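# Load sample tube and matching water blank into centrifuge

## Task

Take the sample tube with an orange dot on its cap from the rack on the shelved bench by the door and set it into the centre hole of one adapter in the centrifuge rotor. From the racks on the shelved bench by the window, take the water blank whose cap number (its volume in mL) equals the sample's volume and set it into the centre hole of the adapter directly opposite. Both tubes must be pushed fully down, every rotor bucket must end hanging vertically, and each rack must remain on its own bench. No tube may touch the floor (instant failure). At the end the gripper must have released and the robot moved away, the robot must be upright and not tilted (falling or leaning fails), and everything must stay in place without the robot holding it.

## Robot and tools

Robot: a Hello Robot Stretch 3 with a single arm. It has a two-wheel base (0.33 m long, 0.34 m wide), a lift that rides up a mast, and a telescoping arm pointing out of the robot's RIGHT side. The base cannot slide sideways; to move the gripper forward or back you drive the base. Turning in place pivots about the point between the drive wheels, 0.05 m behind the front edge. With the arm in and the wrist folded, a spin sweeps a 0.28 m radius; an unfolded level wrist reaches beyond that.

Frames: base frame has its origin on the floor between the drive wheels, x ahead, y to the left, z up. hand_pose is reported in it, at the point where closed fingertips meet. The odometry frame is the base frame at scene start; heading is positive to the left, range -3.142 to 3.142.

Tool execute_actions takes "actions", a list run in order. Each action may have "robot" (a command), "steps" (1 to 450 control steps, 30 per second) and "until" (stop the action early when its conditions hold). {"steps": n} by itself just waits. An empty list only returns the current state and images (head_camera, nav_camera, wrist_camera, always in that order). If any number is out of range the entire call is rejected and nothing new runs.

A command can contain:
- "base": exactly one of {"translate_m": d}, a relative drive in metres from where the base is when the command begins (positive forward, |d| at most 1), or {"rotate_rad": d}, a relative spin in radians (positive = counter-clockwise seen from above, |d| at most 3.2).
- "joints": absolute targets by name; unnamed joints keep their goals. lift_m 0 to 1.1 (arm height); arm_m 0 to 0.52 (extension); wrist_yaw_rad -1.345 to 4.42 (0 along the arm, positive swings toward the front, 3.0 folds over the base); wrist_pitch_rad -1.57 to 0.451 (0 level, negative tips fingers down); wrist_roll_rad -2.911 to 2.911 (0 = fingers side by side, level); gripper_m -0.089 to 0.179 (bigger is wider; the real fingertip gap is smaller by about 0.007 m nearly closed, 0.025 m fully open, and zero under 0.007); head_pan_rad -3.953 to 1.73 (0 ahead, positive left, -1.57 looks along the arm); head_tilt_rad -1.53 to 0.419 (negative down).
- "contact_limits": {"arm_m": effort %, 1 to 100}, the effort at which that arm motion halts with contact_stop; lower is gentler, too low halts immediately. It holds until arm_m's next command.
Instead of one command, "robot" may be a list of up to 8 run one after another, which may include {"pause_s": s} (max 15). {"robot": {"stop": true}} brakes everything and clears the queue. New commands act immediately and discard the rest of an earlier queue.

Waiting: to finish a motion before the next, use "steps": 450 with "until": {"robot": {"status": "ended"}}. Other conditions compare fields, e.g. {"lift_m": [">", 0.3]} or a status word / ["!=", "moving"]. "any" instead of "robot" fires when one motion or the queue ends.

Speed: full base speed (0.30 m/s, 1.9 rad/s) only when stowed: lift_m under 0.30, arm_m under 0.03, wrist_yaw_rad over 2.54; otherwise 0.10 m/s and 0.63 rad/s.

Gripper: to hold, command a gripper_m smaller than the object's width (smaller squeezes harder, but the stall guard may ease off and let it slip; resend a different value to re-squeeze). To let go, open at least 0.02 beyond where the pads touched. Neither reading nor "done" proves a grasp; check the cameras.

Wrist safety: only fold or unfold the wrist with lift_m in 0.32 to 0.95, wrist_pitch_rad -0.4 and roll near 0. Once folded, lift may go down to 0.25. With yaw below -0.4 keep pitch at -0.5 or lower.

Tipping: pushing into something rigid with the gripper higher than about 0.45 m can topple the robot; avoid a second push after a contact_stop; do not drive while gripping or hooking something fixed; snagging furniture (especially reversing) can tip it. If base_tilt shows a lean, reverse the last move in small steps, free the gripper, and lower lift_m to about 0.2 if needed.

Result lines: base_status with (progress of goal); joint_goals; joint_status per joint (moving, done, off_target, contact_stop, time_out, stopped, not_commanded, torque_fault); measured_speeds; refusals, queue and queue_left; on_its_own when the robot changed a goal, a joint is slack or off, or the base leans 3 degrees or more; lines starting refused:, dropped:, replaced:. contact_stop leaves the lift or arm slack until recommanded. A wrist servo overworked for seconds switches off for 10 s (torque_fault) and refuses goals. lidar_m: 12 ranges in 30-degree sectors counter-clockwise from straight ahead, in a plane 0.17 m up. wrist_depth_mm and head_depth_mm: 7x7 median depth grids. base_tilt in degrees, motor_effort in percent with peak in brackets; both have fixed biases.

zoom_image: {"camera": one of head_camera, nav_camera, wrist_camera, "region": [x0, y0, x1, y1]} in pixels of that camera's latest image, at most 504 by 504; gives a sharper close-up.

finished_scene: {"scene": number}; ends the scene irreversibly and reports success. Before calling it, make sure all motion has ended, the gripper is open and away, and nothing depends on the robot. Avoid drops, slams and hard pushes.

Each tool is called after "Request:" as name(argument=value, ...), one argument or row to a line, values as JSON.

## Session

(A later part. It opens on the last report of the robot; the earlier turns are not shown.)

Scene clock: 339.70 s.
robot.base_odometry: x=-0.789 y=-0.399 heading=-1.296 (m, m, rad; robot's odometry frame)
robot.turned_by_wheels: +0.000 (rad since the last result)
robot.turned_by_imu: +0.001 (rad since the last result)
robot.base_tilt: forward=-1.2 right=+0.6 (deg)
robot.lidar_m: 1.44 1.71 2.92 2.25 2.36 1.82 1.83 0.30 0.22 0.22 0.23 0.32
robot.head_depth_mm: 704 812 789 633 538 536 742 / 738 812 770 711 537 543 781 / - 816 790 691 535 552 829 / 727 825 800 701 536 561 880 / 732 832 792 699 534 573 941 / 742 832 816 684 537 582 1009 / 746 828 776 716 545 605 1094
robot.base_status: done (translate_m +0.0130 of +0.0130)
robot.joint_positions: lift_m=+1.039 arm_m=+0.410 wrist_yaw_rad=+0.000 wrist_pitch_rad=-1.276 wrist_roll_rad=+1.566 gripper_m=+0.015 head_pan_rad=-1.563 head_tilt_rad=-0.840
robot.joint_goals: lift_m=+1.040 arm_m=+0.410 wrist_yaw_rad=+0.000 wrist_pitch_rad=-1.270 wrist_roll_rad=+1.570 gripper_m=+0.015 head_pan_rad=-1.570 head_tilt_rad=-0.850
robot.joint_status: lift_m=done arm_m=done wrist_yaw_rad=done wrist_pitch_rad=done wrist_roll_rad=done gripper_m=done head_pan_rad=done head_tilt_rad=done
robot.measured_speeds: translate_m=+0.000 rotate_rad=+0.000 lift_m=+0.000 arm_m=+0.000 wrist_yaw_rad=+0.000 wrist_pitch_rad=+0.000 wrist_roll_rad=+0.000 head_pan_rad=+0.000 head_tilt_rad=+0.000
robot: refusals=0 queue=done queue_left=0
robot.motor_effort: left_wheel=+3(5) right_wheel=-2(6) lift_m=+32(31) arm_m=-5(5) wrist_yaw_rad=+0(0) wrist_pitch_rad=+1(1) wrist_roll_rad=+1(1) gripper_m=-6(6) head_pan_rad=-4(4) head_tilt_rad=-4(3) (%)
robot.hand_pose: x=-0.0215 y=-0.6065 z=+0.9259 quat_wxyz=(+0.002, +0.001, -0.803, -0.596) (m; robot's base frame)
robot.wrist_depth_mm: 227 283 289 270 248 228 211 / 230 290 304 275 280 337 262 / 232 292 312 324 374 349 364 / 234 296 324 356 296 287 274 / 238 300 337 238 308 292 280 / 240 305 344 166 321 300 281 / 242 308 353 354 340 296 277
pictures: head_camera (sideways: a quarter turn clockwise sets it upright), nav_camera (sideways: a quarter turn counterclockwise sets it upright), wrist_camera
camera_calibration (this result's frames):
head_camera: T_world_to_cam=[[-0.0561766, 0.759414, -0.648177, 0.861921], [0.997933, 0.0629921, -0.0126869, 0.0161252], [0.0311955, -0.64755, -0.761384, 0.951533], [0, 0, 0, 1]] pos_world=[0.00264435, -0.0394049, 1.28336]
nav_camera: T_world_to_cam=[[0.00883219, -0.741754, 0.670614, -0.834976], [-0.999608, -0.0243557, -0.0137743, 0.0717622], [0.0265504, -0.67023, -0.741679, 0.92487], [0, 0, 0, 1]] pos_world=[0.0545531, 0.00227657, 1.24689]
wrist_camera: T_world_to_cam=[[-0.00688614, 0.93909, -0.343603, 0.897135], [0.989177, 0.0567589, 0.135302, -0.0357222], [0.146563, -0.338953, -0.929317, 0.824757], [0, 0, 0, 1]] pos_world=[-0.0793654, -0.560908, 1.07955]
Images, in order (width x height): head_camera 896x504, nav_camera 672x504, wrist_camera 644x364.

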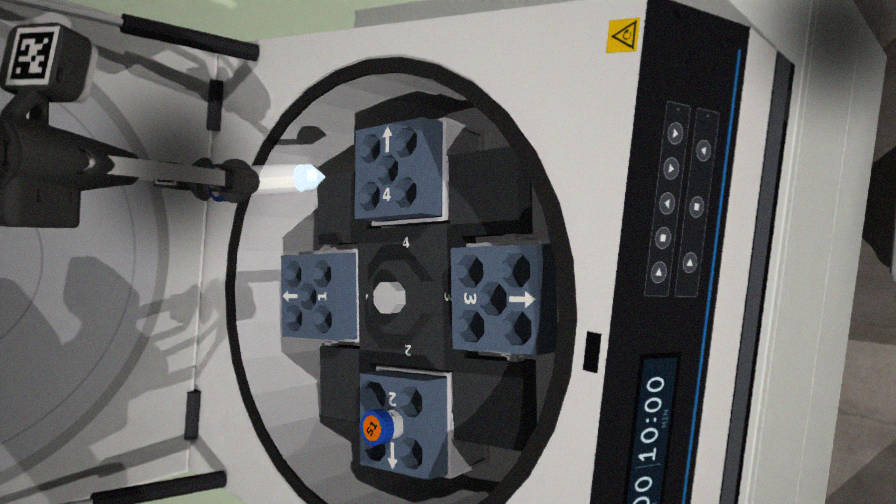

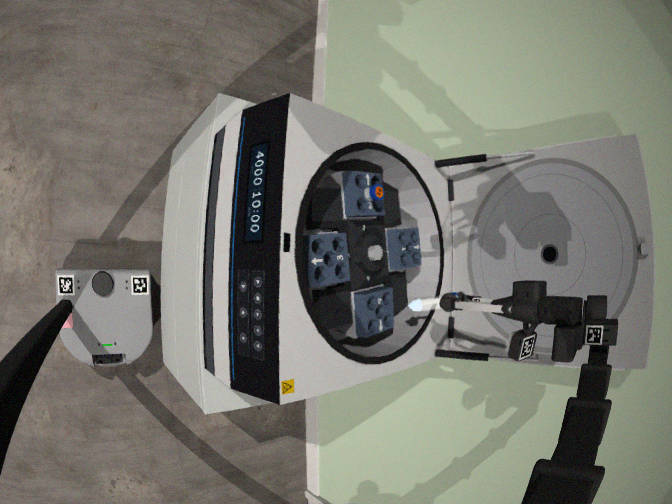

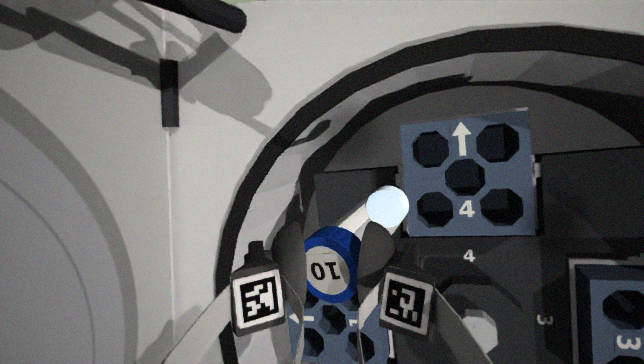

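Request:
execute_actions(
  actions=[
    {"robot":[{"joints":{"arm_m":0.35},"base":{"translate_m":-0.008}},{"joints":{"lift_m":1.0}}],"steps":200,"until":{"robot":{"status":"ended"}}},
  ],
)

Request:
zoom_image(
  camera="head_camera",
  region=[250,80,500,280],
)

Scene clock: 352.00 s.
robot.base_odometry: x=-0.791 y=-0.391 heading=-1.296 (m, m, rad; robot's odometry frame)
robot.turned_by_wheels: +0.000 (rad since the last result)
robot.turned_by_imu: +0.001 (rad since the last result)
robot.base_tilt: forward=-1.2 right=+0.6 (deg)
robot.lidar_m: 1.44 1.71 2.92 2.25 2.36 1.82 1.82 0.30 0.22 0.22 0.23 0.32
robot.head_depth_mm: 728 925 1022 647 537 545 743 / - 821 765 696 537 542 781 / - 832 790 696 537 552 828 / 723 831 821 698 535 561 880 / 731 831 800 697 536 572 939 / 741 831 814 682 537 581 1000 / 750 832 779 705 545 605 1095
robot.base_status: done (translate_m -0.0080 of -0.0080)
robot.joint_positions: lift_m=+1.001 arm_m=+0.350 wrist_yaw_rad=+0.000 wrist_pitch_rad=-1.275 wrist_roll_rad=+1.566 gripper_m=+0.015 head_pan_rad=-1.563 head_tilt_rad=-0.840
robot.joint_goals: lift_m=+1.000 arm_m=+0.350 wrist_yaw_rad=+0.000 wrist_pitch_rad=-1.270 wrist_roll_rad=+1.570 gripper_m=+0.015 head_pan_rad=-1.570 head_tilt_rad=-0.850
robot.joint_status: lift_m=done arm_m=done wrist_yaw_rad=done wrist_pitch_rad=done wrist_roll_rad=done gripper_m=done head_pan_rad=done head_tilt_rad=done
robot.measured_speeds: translate_m=+0.000 rotate_rad=+0.000 lift_m=+0.000 arm_m=+0.000 wrist_yaw_rad=+0.000 wrist_pitch_rad=+0.000 wrist_roll_rad=+0.000 head_pan_rad=+0.000 head_tilt_rad=+0.000
robot: refusals=0 queue=done queue_left=0
robot.motor_effort: left_wheel=+2(6) right_wheel=-2(8) lift_m=+12(32) arm_m=-5(5) wrist_yaw_rad=+0(0) wrist_pitch_rad=+2(2) wrist_roll_rad=+1(1) gripper_m=-5(6) head_pan_rad=-3(3) head_tilt_rad=-3(4) (%)
robot.hand_pose: x=-0.0215 y=-0.5467 z=+0.8871 quat_wxyz=(+0.002, +0.001, -0.803, -0.595) (m; robot's base frame)
robot.wrist_depth_mm: 275 273 254 232 212 196 183 / 286 290 260 247 284 223 183 / 289 300 278 370 337 362 248 / 292 307 339 319 262 266 267 / 296 318 376 238 281 268 317 / 301 330 381 167 285 272 253 / 304 334 348 322 275 277 236
pictures: head_camera (sideways: a quarter turn clockwise sets it upright), nav_camera (sideways: a quarter turn counterclockwise sets it upright), wrist_camera
camera_calibration (this result's frames):
head_camera: T_world_to_cam=[[-0.0561767, 0.759414, -0.648177, 0.861921], [0.997933, 0.0629922, -0.0126869, 0.0161252], [0.0311956, -0.647551, -0.761384, 0.951533], [0, 0, 0, 1]] pos_world=[0.00264435, -0.0394049, 1.28336]
nav_camera: T_world_to_cam=[[0.00883228, -0.741754, 0.670614, -0.834976], [-0.999608, -0.0243558, -0.0137743, 0.0717622], [0.0265505, -0.67023, -0.741679, 0.92487], [0, 0, 0, 1]] pos_world=[0.0545531, 0.00227657, 1.24689]
wrist_camera: T_world_to_cam=[[-0.00688665, 0.938824, -0.344328, 0.828125], [0.989177, 0.0568639, 0.135258, -0.0337659], [0.146563, -0.33967, -0.929055, 0.808314], [0, 0, 0, 1]] pos_world=[-0.0793654, -0.500983, 1.04068]
Images, in order (width x height): head_camera 896x504, nav_camera 672x504, wrist_camera 644x364.

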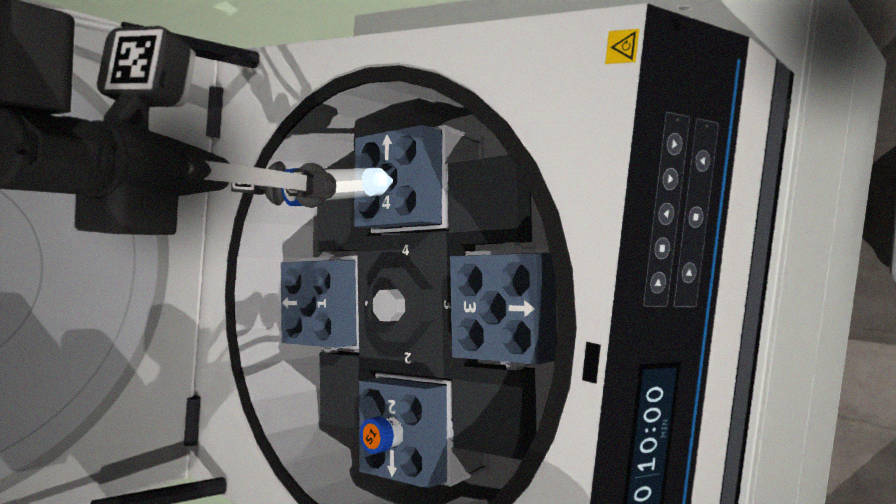

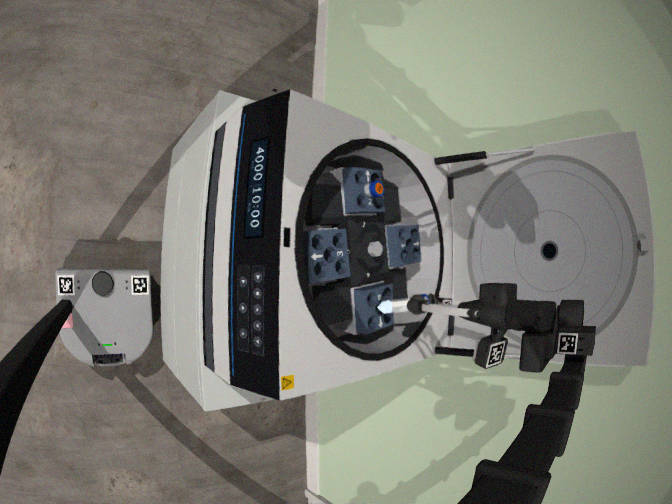

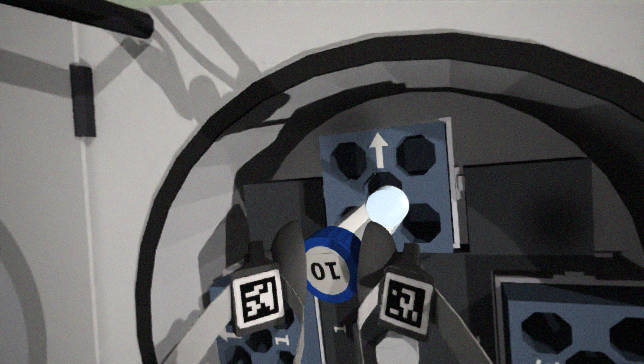

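Region (250, 80, 500, 280) of head_camera's 896x504 image, scaled by 2.016, with more detail than that image has; it fills the top 403 rows of this view, and the rest is white.

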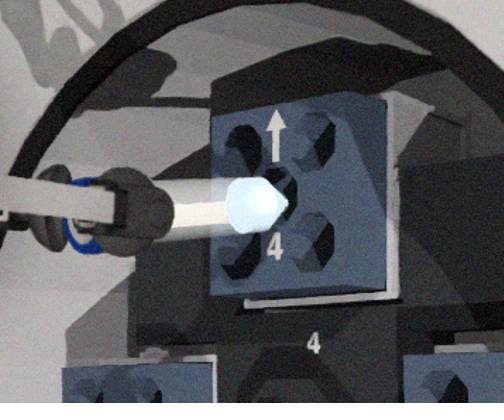

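Request:
execute_actions(
  actions=[
    {"robot":[{"base":{"translate_m":-0.005}},{"joints":{"lift_m":0.975}}],"steps":200,"until":{"robot":{"status":"ended"}}},
  ],
)

Request:
zoom_image(
  camera="head_camera",
  region=[250,80,500,280],
)

Scene clock: 359.20 s.
robot.base_odometry: x=-0.792 y=-0.387 heading=-1.296 (m, m, rad; robot's odometry frame)
robot.turned_by_wheels: +0.000 (rad since the last result)
robot.turned_by_imu: +0.001 (rad since the last result)
robot.base_tilt: forward=-1.2 right=+0.7 (deg)
robot.lidar_m: 1.44 1.72 2.93 2.25 2.36 1.81 1.83 0.30 0.22 0.22 0.23 0.32
robot.head_depth_mm: - 914 1040 646 547 557 741 / - 825 760 655 536 541 779 / 704 - 799 702 538 550 826 / 723 826 823 696 536 560 880 / 732 834 803 696 535 571 937 / 743 834 814 689 535 580 1003 / 750 833 780 704 543 603 1094
robot.base_status: done (translate_m -0.0050 of -0.0050)
robot.joint_positions: lift_m=+0.976 arm_m=+0.350 wrist_yaw_rad=+0.000 wrist_pitch_rad=-1.268 wrist_roll_rad=+1.566 gripper_m=+0.015 head_pan_rad=-1.563 head_tilt_rad=-0.840
robot.joint_goals: lift_m=+0.975 arm_m=+0.350 wrist_yaw_rad=+0.000 wrist_pitch_rad=-1.270 wrist_roll_rad=+1.570 gripper_m=+0.015 head_pan_rad=-1.570 head_tilt_rad=-0.850
robot.joint_status: lift_m=done arm_m=done wrist_yaw_rad=done wrist_pitch_rad=done wrist_roll_rad=done gripper_m=done head_pan_rad=done head_tilt_rad=done
robot.measured_speeds: translate_m=+0.000 rotate_rad=+0.000 lift_m=+0.000 arm_m=+0.000 wrist_yaw_rad=+0.000 wrist_pitch_rad=+0.000 wrist_roll_rad=+0.000 head_pan_rad=+0.000 head_tilt_rad=+0.000
robot: refusals=0 queue=done queue_left=0
robot.motor_effort: left_wheel=+2(4) right_wheel=-1(7) lift_m=+11(15) arm_m=-4(5) wrist_yaw_rad=+0(0) wrist_pitch_rad=-1(2) wrist_roll_rad=+2(1) gripper_m=-7(6) head_pan_rad=-3(4) head_tilt_rad=-3(4) (%)
robot.hand_pose: x=-0.0215 y=-0.5484 z=+0.8624 quat_wxyz=(+0.002, +0.001, -0.805, -0.593) (m; robot's base frame)
robot.wrist_depth_mm: 265 249 230 208 188 174 163 / 278 260 234 220 252 200 163 / 282 268 257 360 312 339 238 / 291 276 318 297 241 248 262 / 296 292 345 247 242 245 231 / 298 304 365 167 261 251 235 / 301 313 317 302 261 252 219
pictures: head_camera (sideways: a quarter turn clockwise sets it upright), nav_camera (sideways: a quarter turn counterclockwise sets it upright), wrist_camera
camera_calibration (this result's frames):
head_camera: T_world_to_cam=[[-0.0561767, 0.759414, -0.648177, 0.861921], [0.997933, 0.0629923, -0.0126869, 0.0161252], [0.0311956, -0.647551, -0.761384, 0.951533], [0, 0, 0, 1]] pos_world=[0.00264435, -0.0394049, 1.28336]
nav_camera: T_world_to_cam=[[0.00883228, -0.741754, 0.670614, -0.834976], [-0.999608, -0.0243558, -0.0137743, 0.0717622], [0.0265505, -0.67023, -0.741679, 0.92487], [0, 0, 0, 1]] pos_world=[0.0545531, 0.00227657, 1.24689]
wrist_camera: T_world_to_cam=[[-0.00689328, 0.936548, -0.350472, 0.825237], [0.989177, 0.0577557, 0.134882, -0.0295252], [0.146565, -0.345749, -0.92681, 0.779583], [0, 0, 0, 1]] pos_world=[-0.0793654, -0.501629, 1.01573]
Images, in order (width x height): head_camera 896x504, nav_camera 672x504, wrist_camera 644x364.

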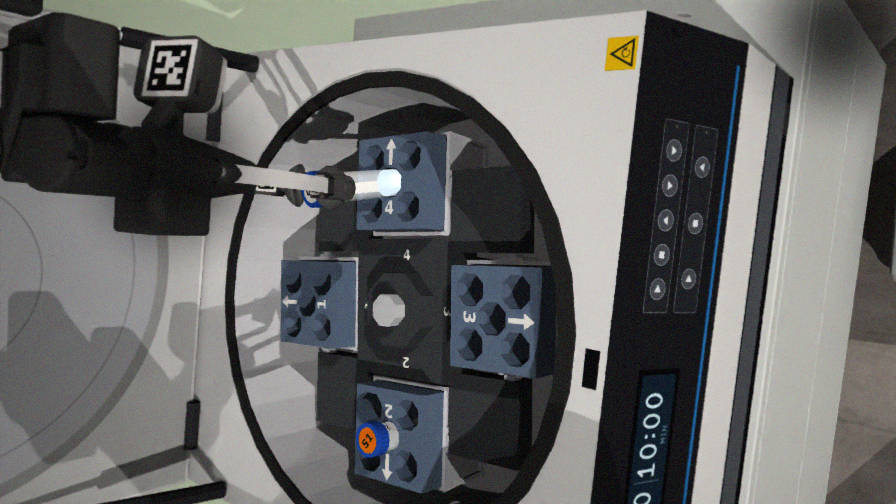

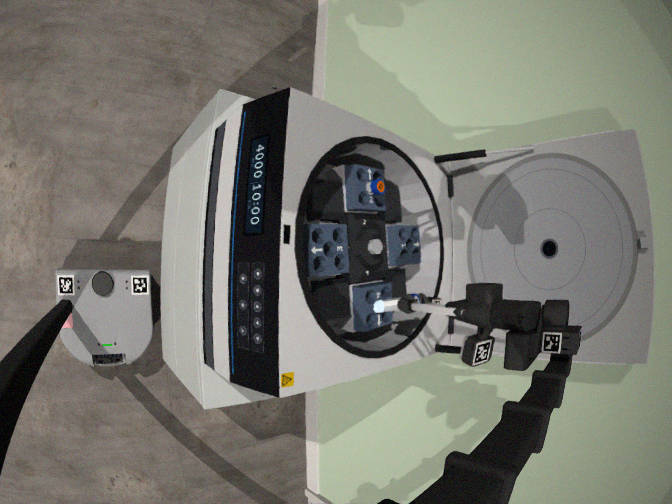

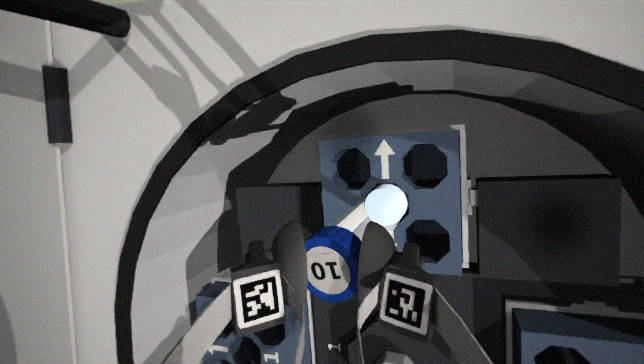

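Region (250, 80, 500, 280) of head_camera's 896x504 image, scaled by 2.016, with more detail than that image has; it fills the top 403 rows of this view, and the rest is white.

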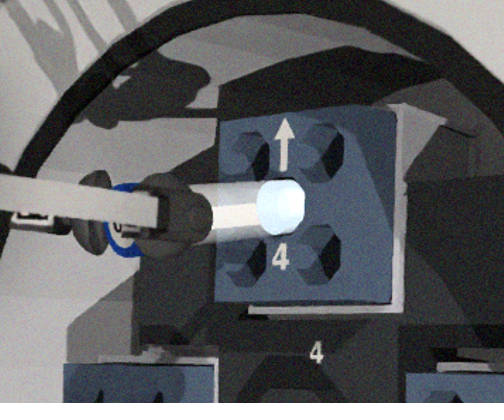

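Tip is in. Lower, release.

Request:
execute_actions(
  actions=[
    {"robot":{"joints":{"lift_m":0.925}},"steps":200,"until":{"robot":{"status":"ended"}}},
    {"robot":[{"joints":{"gripper_m":0.065}},{"pause_s":0.5},{"joints":{"lift_m":1.0}},{"joints":{"wrist_pitch_rad":-1.5,"arm_m":0.40,"gripper_m":0.0}}],"steps":300,"until":{"robot":{"status":"ended"}}},
  ],
)

Scene clock: 366.10 s.
robot.base_odometry: x=-0.792 y=-0.387 heading=-1.296 (m, m, rad; robot's odometry frame)
robot.turned_by_wheels: +0.000 (rad since the last result)
robot.turned_by_imu: +0.001 (rad since the last result)
robot.base_tilt: forward=-1.3 right=+0.6 (deg)
robot.lidar_m: 1.45 1.71 2.92 2.25 2.36 1.81 1.83 0.30 0.22 0.22 0.23 0.32
robot.head_depth_mm: 706 916 1043 648 548 558 741 / 703 818 758 655 537 541 780 / - 834 789 694 537 550 825 / 723 828 802 697 536 561 880 / 733 834 799 696 535 572 938 / 741 831 816 691 535 581 1002 / 752 829 784 703 543 603 1090
robot.base_status: done (translate_m -0.0050 of -0.0050)
robot.joint_positions: lift_m=+0.999 arm_m=+0.400 wrist_yaw_rad=+0.000 wrist_pitch_rad=-1.493 wrist_roll_rad=+1.566 gripper_m=+0.000 head_pan_rad=-1.563 head_tilt_rad=-0.840
robot.joint_goals: lift_m=+1.000 arm_m=+0.400 wrist_yaw_rad=+0.000 wrist_pitch_rad=-1.500 wrist_roll_rad=+1.570 gripper_m=+0.000 head_pan_rad=-1.570 head_tilt_rad=-0.850
robot.joint_status: lift_m=done arm_m=done wrist_yaw_rad=done wrist_pitch_rad=done wrist_roll_rad=done gripper_m=done head_pan_rad=done head_tilt_rad=done
robot.measured_speeds: translate_m=+0.000 rotate_rad=+0.000 lift_m=+0.000 arm_m=+0.000 wrist_yaw_rad=+0.000 wrist_pitch_rad=+0.000 wrist_roll_rad=+0.000 head_pan_rad=+0.000 head_tilt_rad=+0.000
robot: refusals=0 queue=done queue_left=0
robot.motor_effort: left_wheel=+2(3) right_wheel=-2(4) lift_m=+32(32) arm_m=+3(5) wrist_yaw_rad=+0(1) wrist_pitch_rad=-3(8) wrist_roll_rad=+2(2) gripper_m=-2(82) head_pan_rad=-3(3) head_tilt_rad=-3(3) (%)
robot.hand_pose: x=-0.0215 y=-0.5403 z=+0.8808 quat_wxyz=(+0.002, +0.001, -0.734, -0.679) (m; robot's base frame)
robot.wrist_depth_mm: 241 236 229 221 214 208 201 / 249 241 233 243 240 209 203 / 254 246 318 382 391 300 207 / 261 264 374 272 286 281 244 / 266 316 315 274 290 285 296 / 273 323 318 - 298 278 289 / 282 315 302 296 299 273 277
pictures: head_camera (sideways: a quarter turn clockwise sets it upright), nav_camera (sideways: a quarter turn counterclockwise sets it upright), wrist_camera
replaced: robot.lift_m: its motion had ended contact_stop
camera_calibration (this result's frames):
head_camera: T_world_to_cam=[[-0.0561761, 0.759488, -0.648091, 0.861808], [0.997933, 0.0629923, -0.0126806, 0.016117], [0.031194, -0.647464, -0.761457, 0.951629], [0, 0, 0, 1]] pos_world=[0.00264428, -0.0394028, 1.28336]
nav_camera: T_world_to_cam=[[0.0088318, -0.74183, 0.67053, -0.834866], [-0.999609, -0.0243528, -0.0137762, 0.0717647], [0.0265489, -0.670145, -0.741755, 0.924969], [0, 0, 0, 1]] pos_world=[0.054553, 0.00228274, 1.24689]
wrist_camera: T_world_to_cam=[[-0.0069463, 0.991053, -0.133288, 0.66229], [0.989177, 0.0263455, 0.14434, -0.0577692], [0.14656, -0.130842, -0.98051, 0.962826], [0, 0, 0, 1]] pos_world=[-0.0793674, -0.528864, 1.04067]
Images, in order (width x height): head_camera 896x504, nav_camera 672x504, wrist_camera 644x364.

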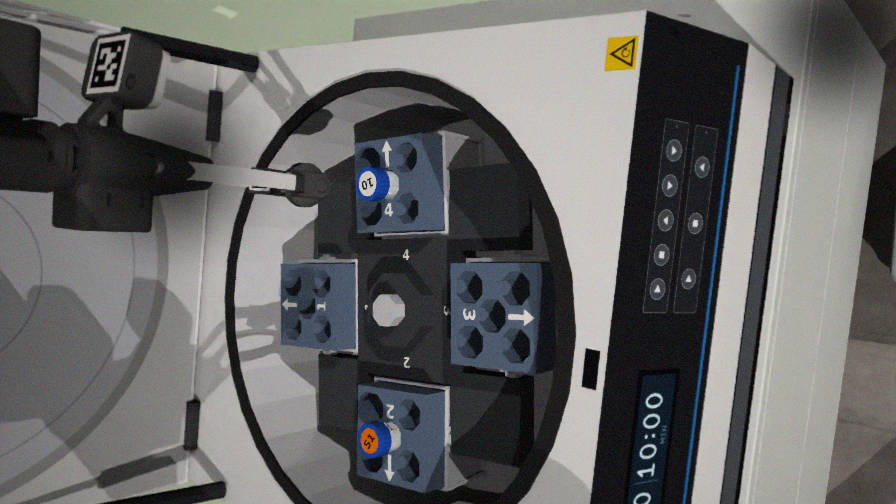

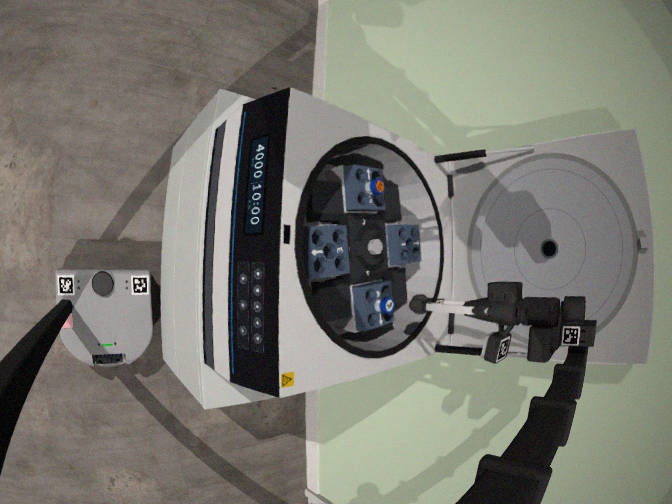

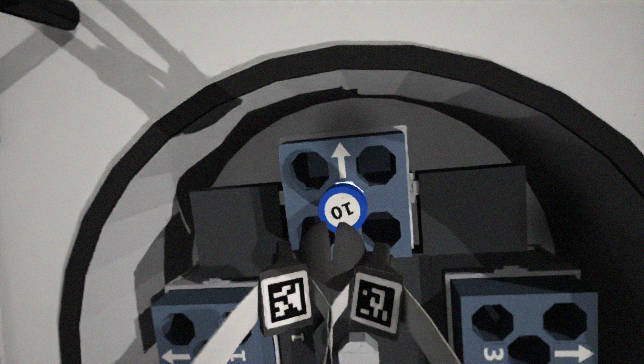

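Request:
execute_actions(
  actions=[
    {"robot":{"joints":{"lift_m":0.89}},"steps":200,"until":{"robot":{"status":"ended"}}},
    {"robot":[{"joints":{"lift_m":1.06}},{"joints":{"arm_m":0.0}}],"steps":300,"until":{"robot":{"status":"ended"}}},
  ],
)

Request:
zoom_image(
  camera="head_camera",
  region=[200,50,700,504],
)

Scene clock: 375.80 s.
robot.base_odometry: x=-0.792 y=-0.387 heading=-1.297 (m, m, rad; robot's odometry frame)
robot.turned_by_wheels: +0.000 (rad since the last result)
robot.turned_by_imu: +0.029 (rad since the last result)
robot.base_tilt: forward=-1.3 right=+0.7 (deg)
robot.lidar_m: 1.44 2.04 2.91 2.25 2.38 1.81 2.44 0.29 0.22 0.22 0.23 0.33
robot.head_depth_mm: - - - - - 543 728 / - - - - - - 776 / 717 822 823 - - - 915 / 726 828 798 711 - 576 894 / 737 835 799 694 535 581 971 / 748 836 817 684 542 598 1062 / 748 830 769 725 544 629 1092
robot.base_status: done (translate_m -0.0050 of -0.0050)
robot.joint_positions: lift_m=+1.059 arm_m=+0.000 wrist_yaw_rad=+0.001 wrist_pitch_rad=-1.499 wrist_roll_rad=+1.566 gripper_m=+0.000 head_pan_rad=-1.564 head_tilt_rad=-0.842
robot.joint_goals: lift_m=+1.060 arm_m=+0.000 wrist_yaw_rad=+0.000 wrist_pitch_rad=-1.500 wrist_roll_rad=+1.570 gripper_m=+0.000 head_pan_rad=-1.570 head_tilt_rad=-0.850
robot.joint_status: lift_m=done arm_m=done wrist_yaw_rad=done wrist_pitch_rad=done wrist_roll_rad=done gripper_m=done head_pan_rad=done head_tilt_rad=done
robot.measured_speeds: translate_m=+0.000 rotate_rad=+0.000 lift_m=+0.000 arm_m=+0.000 wrist_yaw_rad=+0.000 wrist_pitch_rad=+0.000 wrist_roll_rad=+0.000 head_pan_rad=+0.000 head_tilt_rad=+0.000
robot: refusals=0 queue=done queue_left=0
robot.motor_effort: left_wheel=+0(15) right_wheel=+0(37) lift_m=+32(32) arm_m=-5(6) wrist_yaw_rad=-1(1) wrist_pitch_rad=-1(3) wrist_roll_rad=+2(1) gripper_m=-2(4) head_pan_rad=-3(3) head_tilt_rad=-2(3) (%)
robot.hand_pose: x=-0.0215 y=-0.1395 z=+0.9408 quat_wxyz=(+0.002, +0.001, -0.732, -0.681) (m; robot's base frame)
robot.wrist_depth_mm: 561 544 530 555 - 956 951 / 315 302 315 589 - - 963 / 387 310 322 584 - - 989 / 394 316 330 700 - - - / 406 364 341 675 - - - / 395 375 334 - - - - / 418 415 351 - - - -
pictures: head_camera (sideways: a quarter turn clockwise sets it upright), nav_camera (sideways: a quarter turn counterclockwise sets it upright), wrist_camera
replaced: robot.lift_m: its motion had ended contact_stop
camera_calibration (this result's frames):
head_camera: T_world_to_cam=[[-0.0552973, 0.761126, -0.646242, 0.859394], [0.998006, 0.061855, -0.0125458, 0.015941], [0.0304244, -0.645647, -0.763029, 0.953678], [0, 0, 0, 1]] pos_world=[0.00259788, -0.0393536, 1.28326]
nav_camera: T_world_to_cam=[[0.00797405, -0.743468, 0.668724, -0.832509], [-0.999637, -0.0231495, -0.0138169, 0.0718179], [0.025753, -0.668371, -0.743382, 0.92709], [0, 0, 0, 1]] pos_world=[0.0545548, 0.00235971, 1.24689]
wrist_camera: T_world_to_cam=[[-0.00728544, 0.991815, -0.127472, 0.267711], [0.989169, 0.0258365, 0.144491, -0.0772018], [0.146602, -0.125038, -0.981261, 1.07563], [0, 0, 0, 1]] pos_world=[-0.0793731, -0.12903, 1.10075]
Images, in order (width x height): head_camera 896x504, nav_camera 672x504, wrist_camera 644x364.

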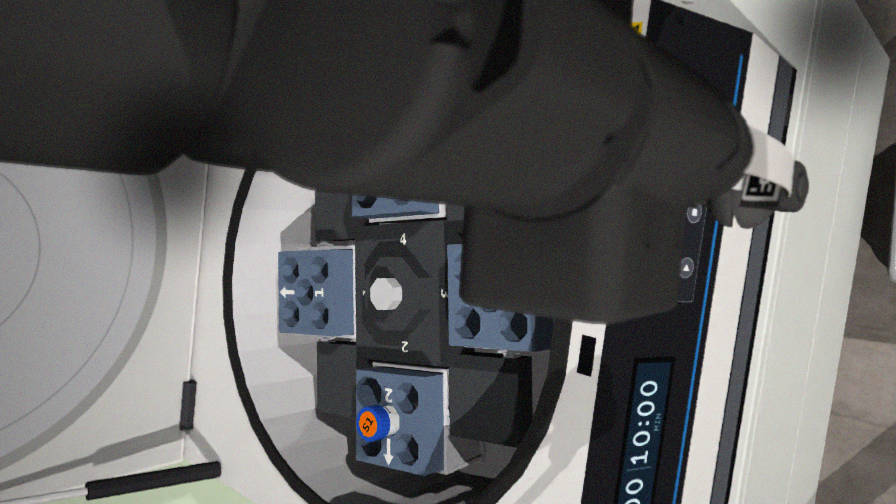

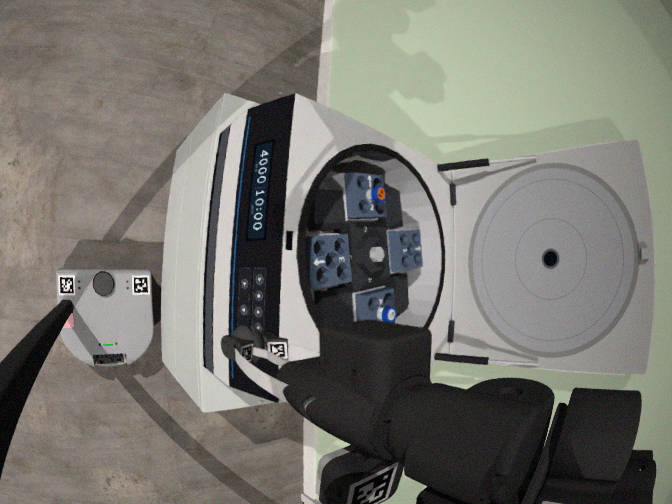

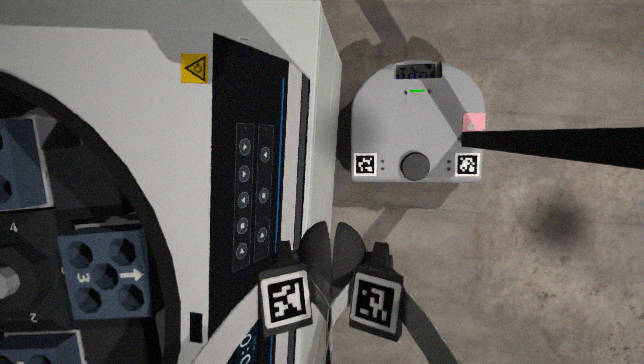

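Region (200, 50, 700, 504) of head_camera's 896x504 image, scaled by 1.008, with more detail than that image has; it fills the top 458 rows of this view, and the rest is white.

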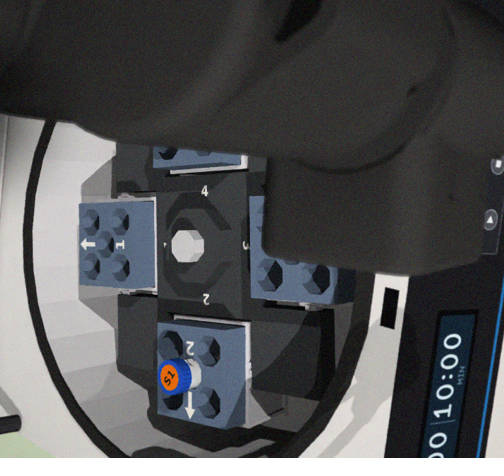

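Request:
execute_actions(
  actions=[
    {"robot":{"base":{"translate_m":0.15},"joints":{"head_pan_rad":-1.75}},"steps":200,"until":{"robot":{"status":"ended"}}},
  ],
)

Scene clock: 379.90 s.
robot.base_odometry: x=-0.752 y=-0.531 heading=-1.297 (m, m, rad; robot's odometry frame)
robot.turned_by_wheels: +0.000 (rad since the last result)
robot.turned_by_imu: +0.001 (rad since the last result)
robot.base_tilt: forward=-1.2 right=+0.6 (deg)
robot.lidar_m: 1.29 1.90 2.03 2.24 2.37 1.95 2.59 0.30 0.23 0.23 0.24 0.35
robot.head_depth_mm: - - - - - 611 1002 / - - - - - 586 980 / - - - - - 660 958 / - - - - - - 953 / - 829 818 687 - 605 934 / 730 826 788 683 - 597 920 / 717 824 736 613 532 570 905
robot.base_status: done (translate_m +0.1500 of +0.1500)
robot.joint_positions: lift_m=+1.059 arm_m=+0.000 wrist_yaw_rad=+0.001 wrist_pitch_rad=-1.499 wrist_roll_rad=+1.566 gripper_m=+0.000 head_pan_rad=-1.743 head_tilt_rad=-0.842
robot.joint_goals: lift_m=+1.060 arm_m=+0.000 wrist_yaw_rad=+0.000 wrist_pitch_rad=-1.500 wrist_roll_rad=+1.570 gripper_m=+0.000 head_pan_rad=-1.750 head_tilt_rad=-0.850
robot.joint_status: lift_m=done arm_m=done wrist_yaw_rad=done wrist_pitch_rad=done wrist_roll_rad=done gripper_m=done head_pan_rad=done head_tilt_rad=done
robot.measured_speeds: translate_m=+0.000 rotate_rad=+0.000 lift_m=+0.000 arm_m=+0.000 wrist_yaw_rad=+0.000 wrist_pitch_rad=+0.000 wrist_roll_rad=+0.000 head_pan_rad=+0.000 head_tilt_rad=+0.000
robot: refusals=0 queue=done queue_left=0
robot.motor_effort: left_wheel=+0(6) right_wheel=+1(4) lift_m=+32(32) arm_m=-4(5) wrist_yaw_rad=-1(1) wrist_pitch_rad=-1(1) wrist_roll_rad=+1(2) gripper_m=-2(2) head_pan_rad=-3(17) head_tilt_rad=-2(3) (%)
robot.hand_pose: x=-0.0215 y=-0.1395 z=+0.9408 quat_wxyz=(+0.002, +0.001, -0.732, -0.681) (m; robot's base frame)
robot.wrist_depth_mm: 376 297 321 624 - 973 954 / 378 302 327 664 - - 962 / 373 352 337 652 - - 983 / 395 364 343 788 - - - / 397 393 354 763 - - - / 403 330 348 - - - - / 383 339 367 - - - -
pictures: head_camera (sideways: a quarter turn clockwise sets it upright), nav_camera (sideways: a quarter turn counterclockwise sets it upright), wrist_camera
camera_calibration (this result's frames):
head_camera: T_world_to_cam=[[0.0807316, 0.75885, -0.646242, 0.858564], [0.99313, -0.11634, -0.0125458, 0.0159707], [-0.0847042, -0.64079, -0.763029, 0.95438], [0, 0, 0, 1]] pos_world=[-0.00433433, -0.0381064, 1.28326]
nav_camera: T_world_to_cam=[[-0.124167, -0.733069, 0.668724, -0.831703], [-0.987862, 0.15472, -0.0138169, 0.071746], [-0.0933363, -0.662323, -0.743382, 0.927817], [0, 0, 0, 1]] pos_world=[0.0542038, -0.00628172, 1.24689]
wrist_camera: T_world_to_cam=[[-0.00728496, 0.991815, -0.127472, 0.267711], [0.989169, 0.0258361, 0.144491, -0.0772018], [0.146602, -0.125039, -0.981261, 1.07563], [0, 0, 0, 1]] pos_world=[-0.0793731, -0.12903, 1.10075]
Images, in order (width x height): head_camera 896x504, nav_camera 672x504, wrist_camera 644x364.

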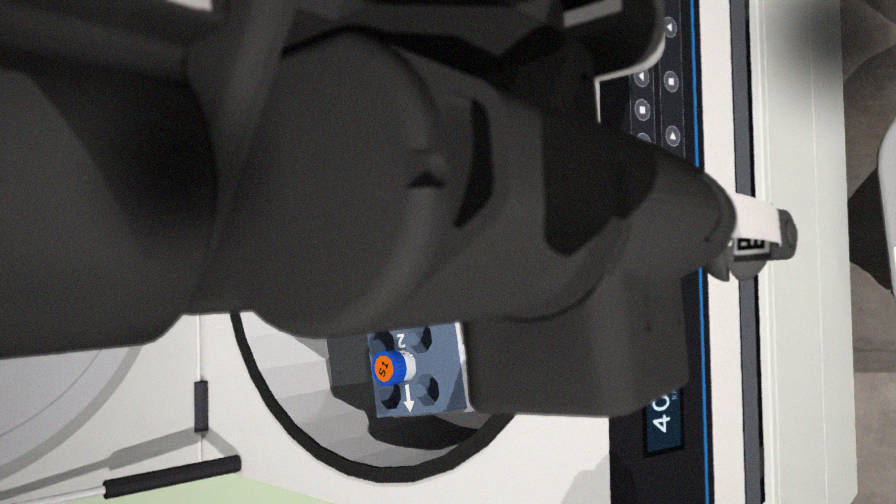

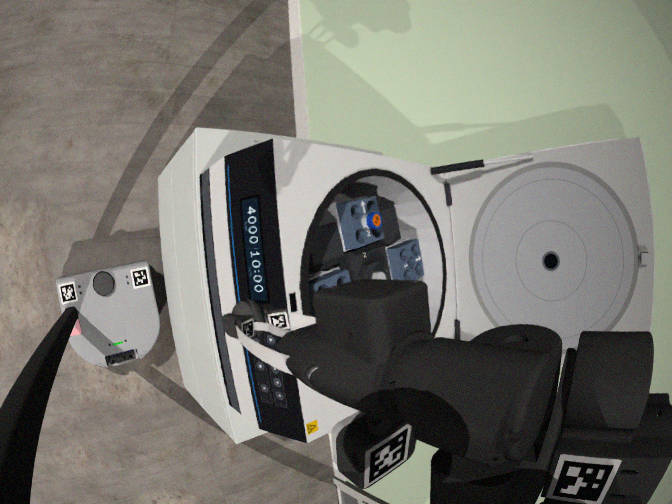

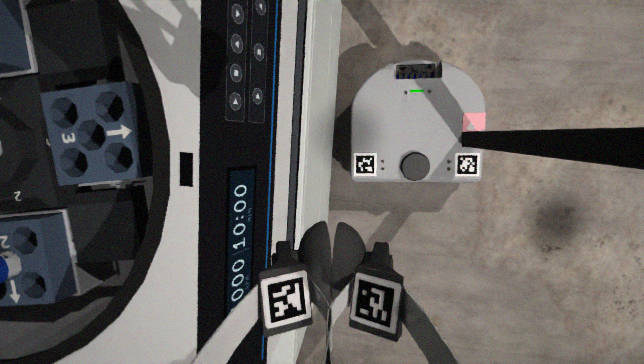

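Move further to get a clear view.

Request:
execute_actions(
  actions=[
    {"robot":{"base":{"translate_m":0.4},"joints":{"head_pan_rad":-2.3,"head_tilt_rad":-0.65}},"steps":200,"until":{"robot":{"status":"ended"}}},
  ],
)

Scene clock: 387.20 s.
robot.base_odometry: x=-0.643 y=-0.916 heading=-1.297 (m, m, rad; robot's odometry frame)
robot.turned_by_wheels: +0.000 (rad since the last result)
robot.turned_by_imu: +0.001 (rad since the last result)
robot.base_tilt: forward=-1.2 right=+0.6 (deg)
robot.lidar_m: 0.89 1.23 1.76 2.23 2.35 2.94 0.79 0.34 0.26 0.26 1.02 1.48
robot.head_depth_mm: - - - 713 702 883 1198 / - - - 814 655 749 1066 / - - - 884 619 650 837 / - - - - - - 701 / - - - - - - 694 / - - - - - - 700 / - - - - - - -
robot.base_status: done (translate_m +0.4000 of +0.4000)
robot.joint_positions: lift_m=+1.059 arm_m=+0.000 wrist_yaw_rad=+0.001 wrist_pitch_rad=-1.499 wrist_roll_rad=+1.566 gripper_m=+0.000 head_pan_rad=-2.293 head_tilt_rad=-0.655
robot.joint_goals: lift_m=+1.060 arm_m=+0.000 wrist_yaw_rad=+0.000 wrist_pitch_rad=-1.500 wrist_roll_rad=+1.570 gripper_m=+0.000 head_pan_rad=-2.300 head_tilt_rad=-0.650
robot.joint_status: lift_m=done arm_m=done wrist_yaw_rad=done wrist_pitch_rad=done wrist_roll_rad=done gripper_m=done head_pan_rad=done head_tilt_rad=done
robot.measured_speeds: translate_m=+0.000 rotate_rad=+0.000 lift_m=+0.000 arm_m=+0.000 wrist_yaw_rad=+0.000 wrist_pitch_rad=+0.000 wrist_roll_rad=+0.000 head_pan_rad=+0.000 head_tilt_rad=+0.000
robot: refusals=0 queue=done queue_left=0
robot.motor_effort: left_wheel=+0(5) right_wheel=+0(6) lift_m=+32(32) arm_m=-4(5) wrist_yaw_rad=+0(1) wrist_pitch_rad=-1(1) wrist_roll_rad=+2(2) gripper_m=-2(2) head_pan_rad=-3(32) head_tilt_rad=+1(12) (%)
robot.hand_pose: x=-0.0215 y=-0.1395 z=+0.9408 quat_wxyz=(+0.002, +0.001, -0.732, -0.681) (m; robot's base frame)
robot.wrist_depth_mm: 370 348 377 810 - 978 942 / 588 564 549 862 - - 956 / 826 577 557 - - - 975 / 913 - - - - - - / 941 - - - - - - / 925 - - - - - - / 935 - - - - - -
pictures: head_camera (sideways: a quarter turn clockwise sets it upright), nav_camera (sideways: a quarter turn counterclockwise sets it upright), wrist_camera
camera_calibration (this result's frames):
head_camera: T_world_to_cam=[[0.377436, 0.504883, -0.776296, 1.02624], [0.783738, -0.62068, -0.0226196, 0.0303674], [-0.493251, -0.599875, -0.629963, 0.783804], [0, 0, 0, 1]] pos_world=[-0.0245289, -0.0290996, 1.29112]
nav_camera: T_world_to_cam=[[-0.398444, -0.457306, 0.795056, -0.994677], [-0.762865, 0.646473, -0.0104682, 0.0660168], [-0.509195, -0.610691, -0.606446, 0.752242], [0, 0, 0, 1]] pos_world=[0.037077, -0.0381622, 1.24771]
wrist_camera: T_world_to_cam=[[-0.00728541, 0.991815, -0.127472, 0.267711], [0.989169, 0.0258365, 0.144491, -0.0772018], [0.146602, -0.125039, -0.981261, 1.07563], [0, 0, 0, 1]] pos_world=[-0.0793731, -0.12903, 1.10075]
Images, in order (width x height): head_camera 896x504, nav_camera 672x504, wrist_camera 644x364.

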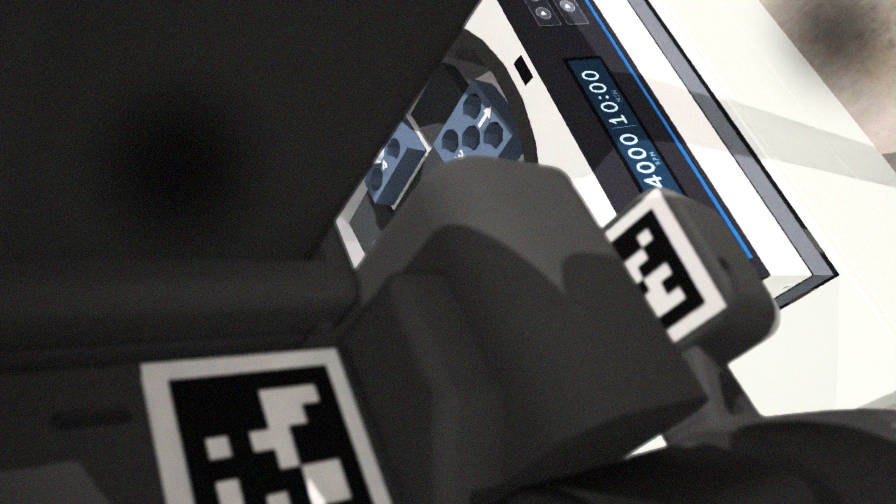

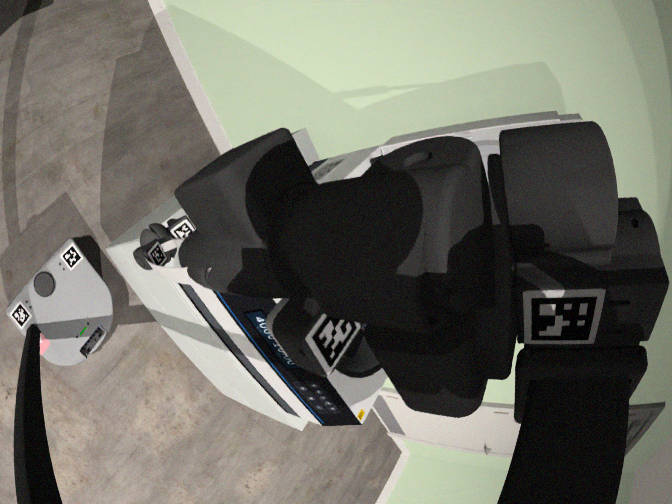

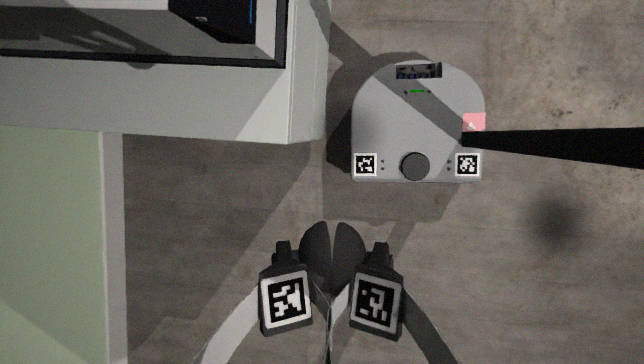

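Request:
finished_scene(
  scene=2,
)

The scene is finished: the task was done.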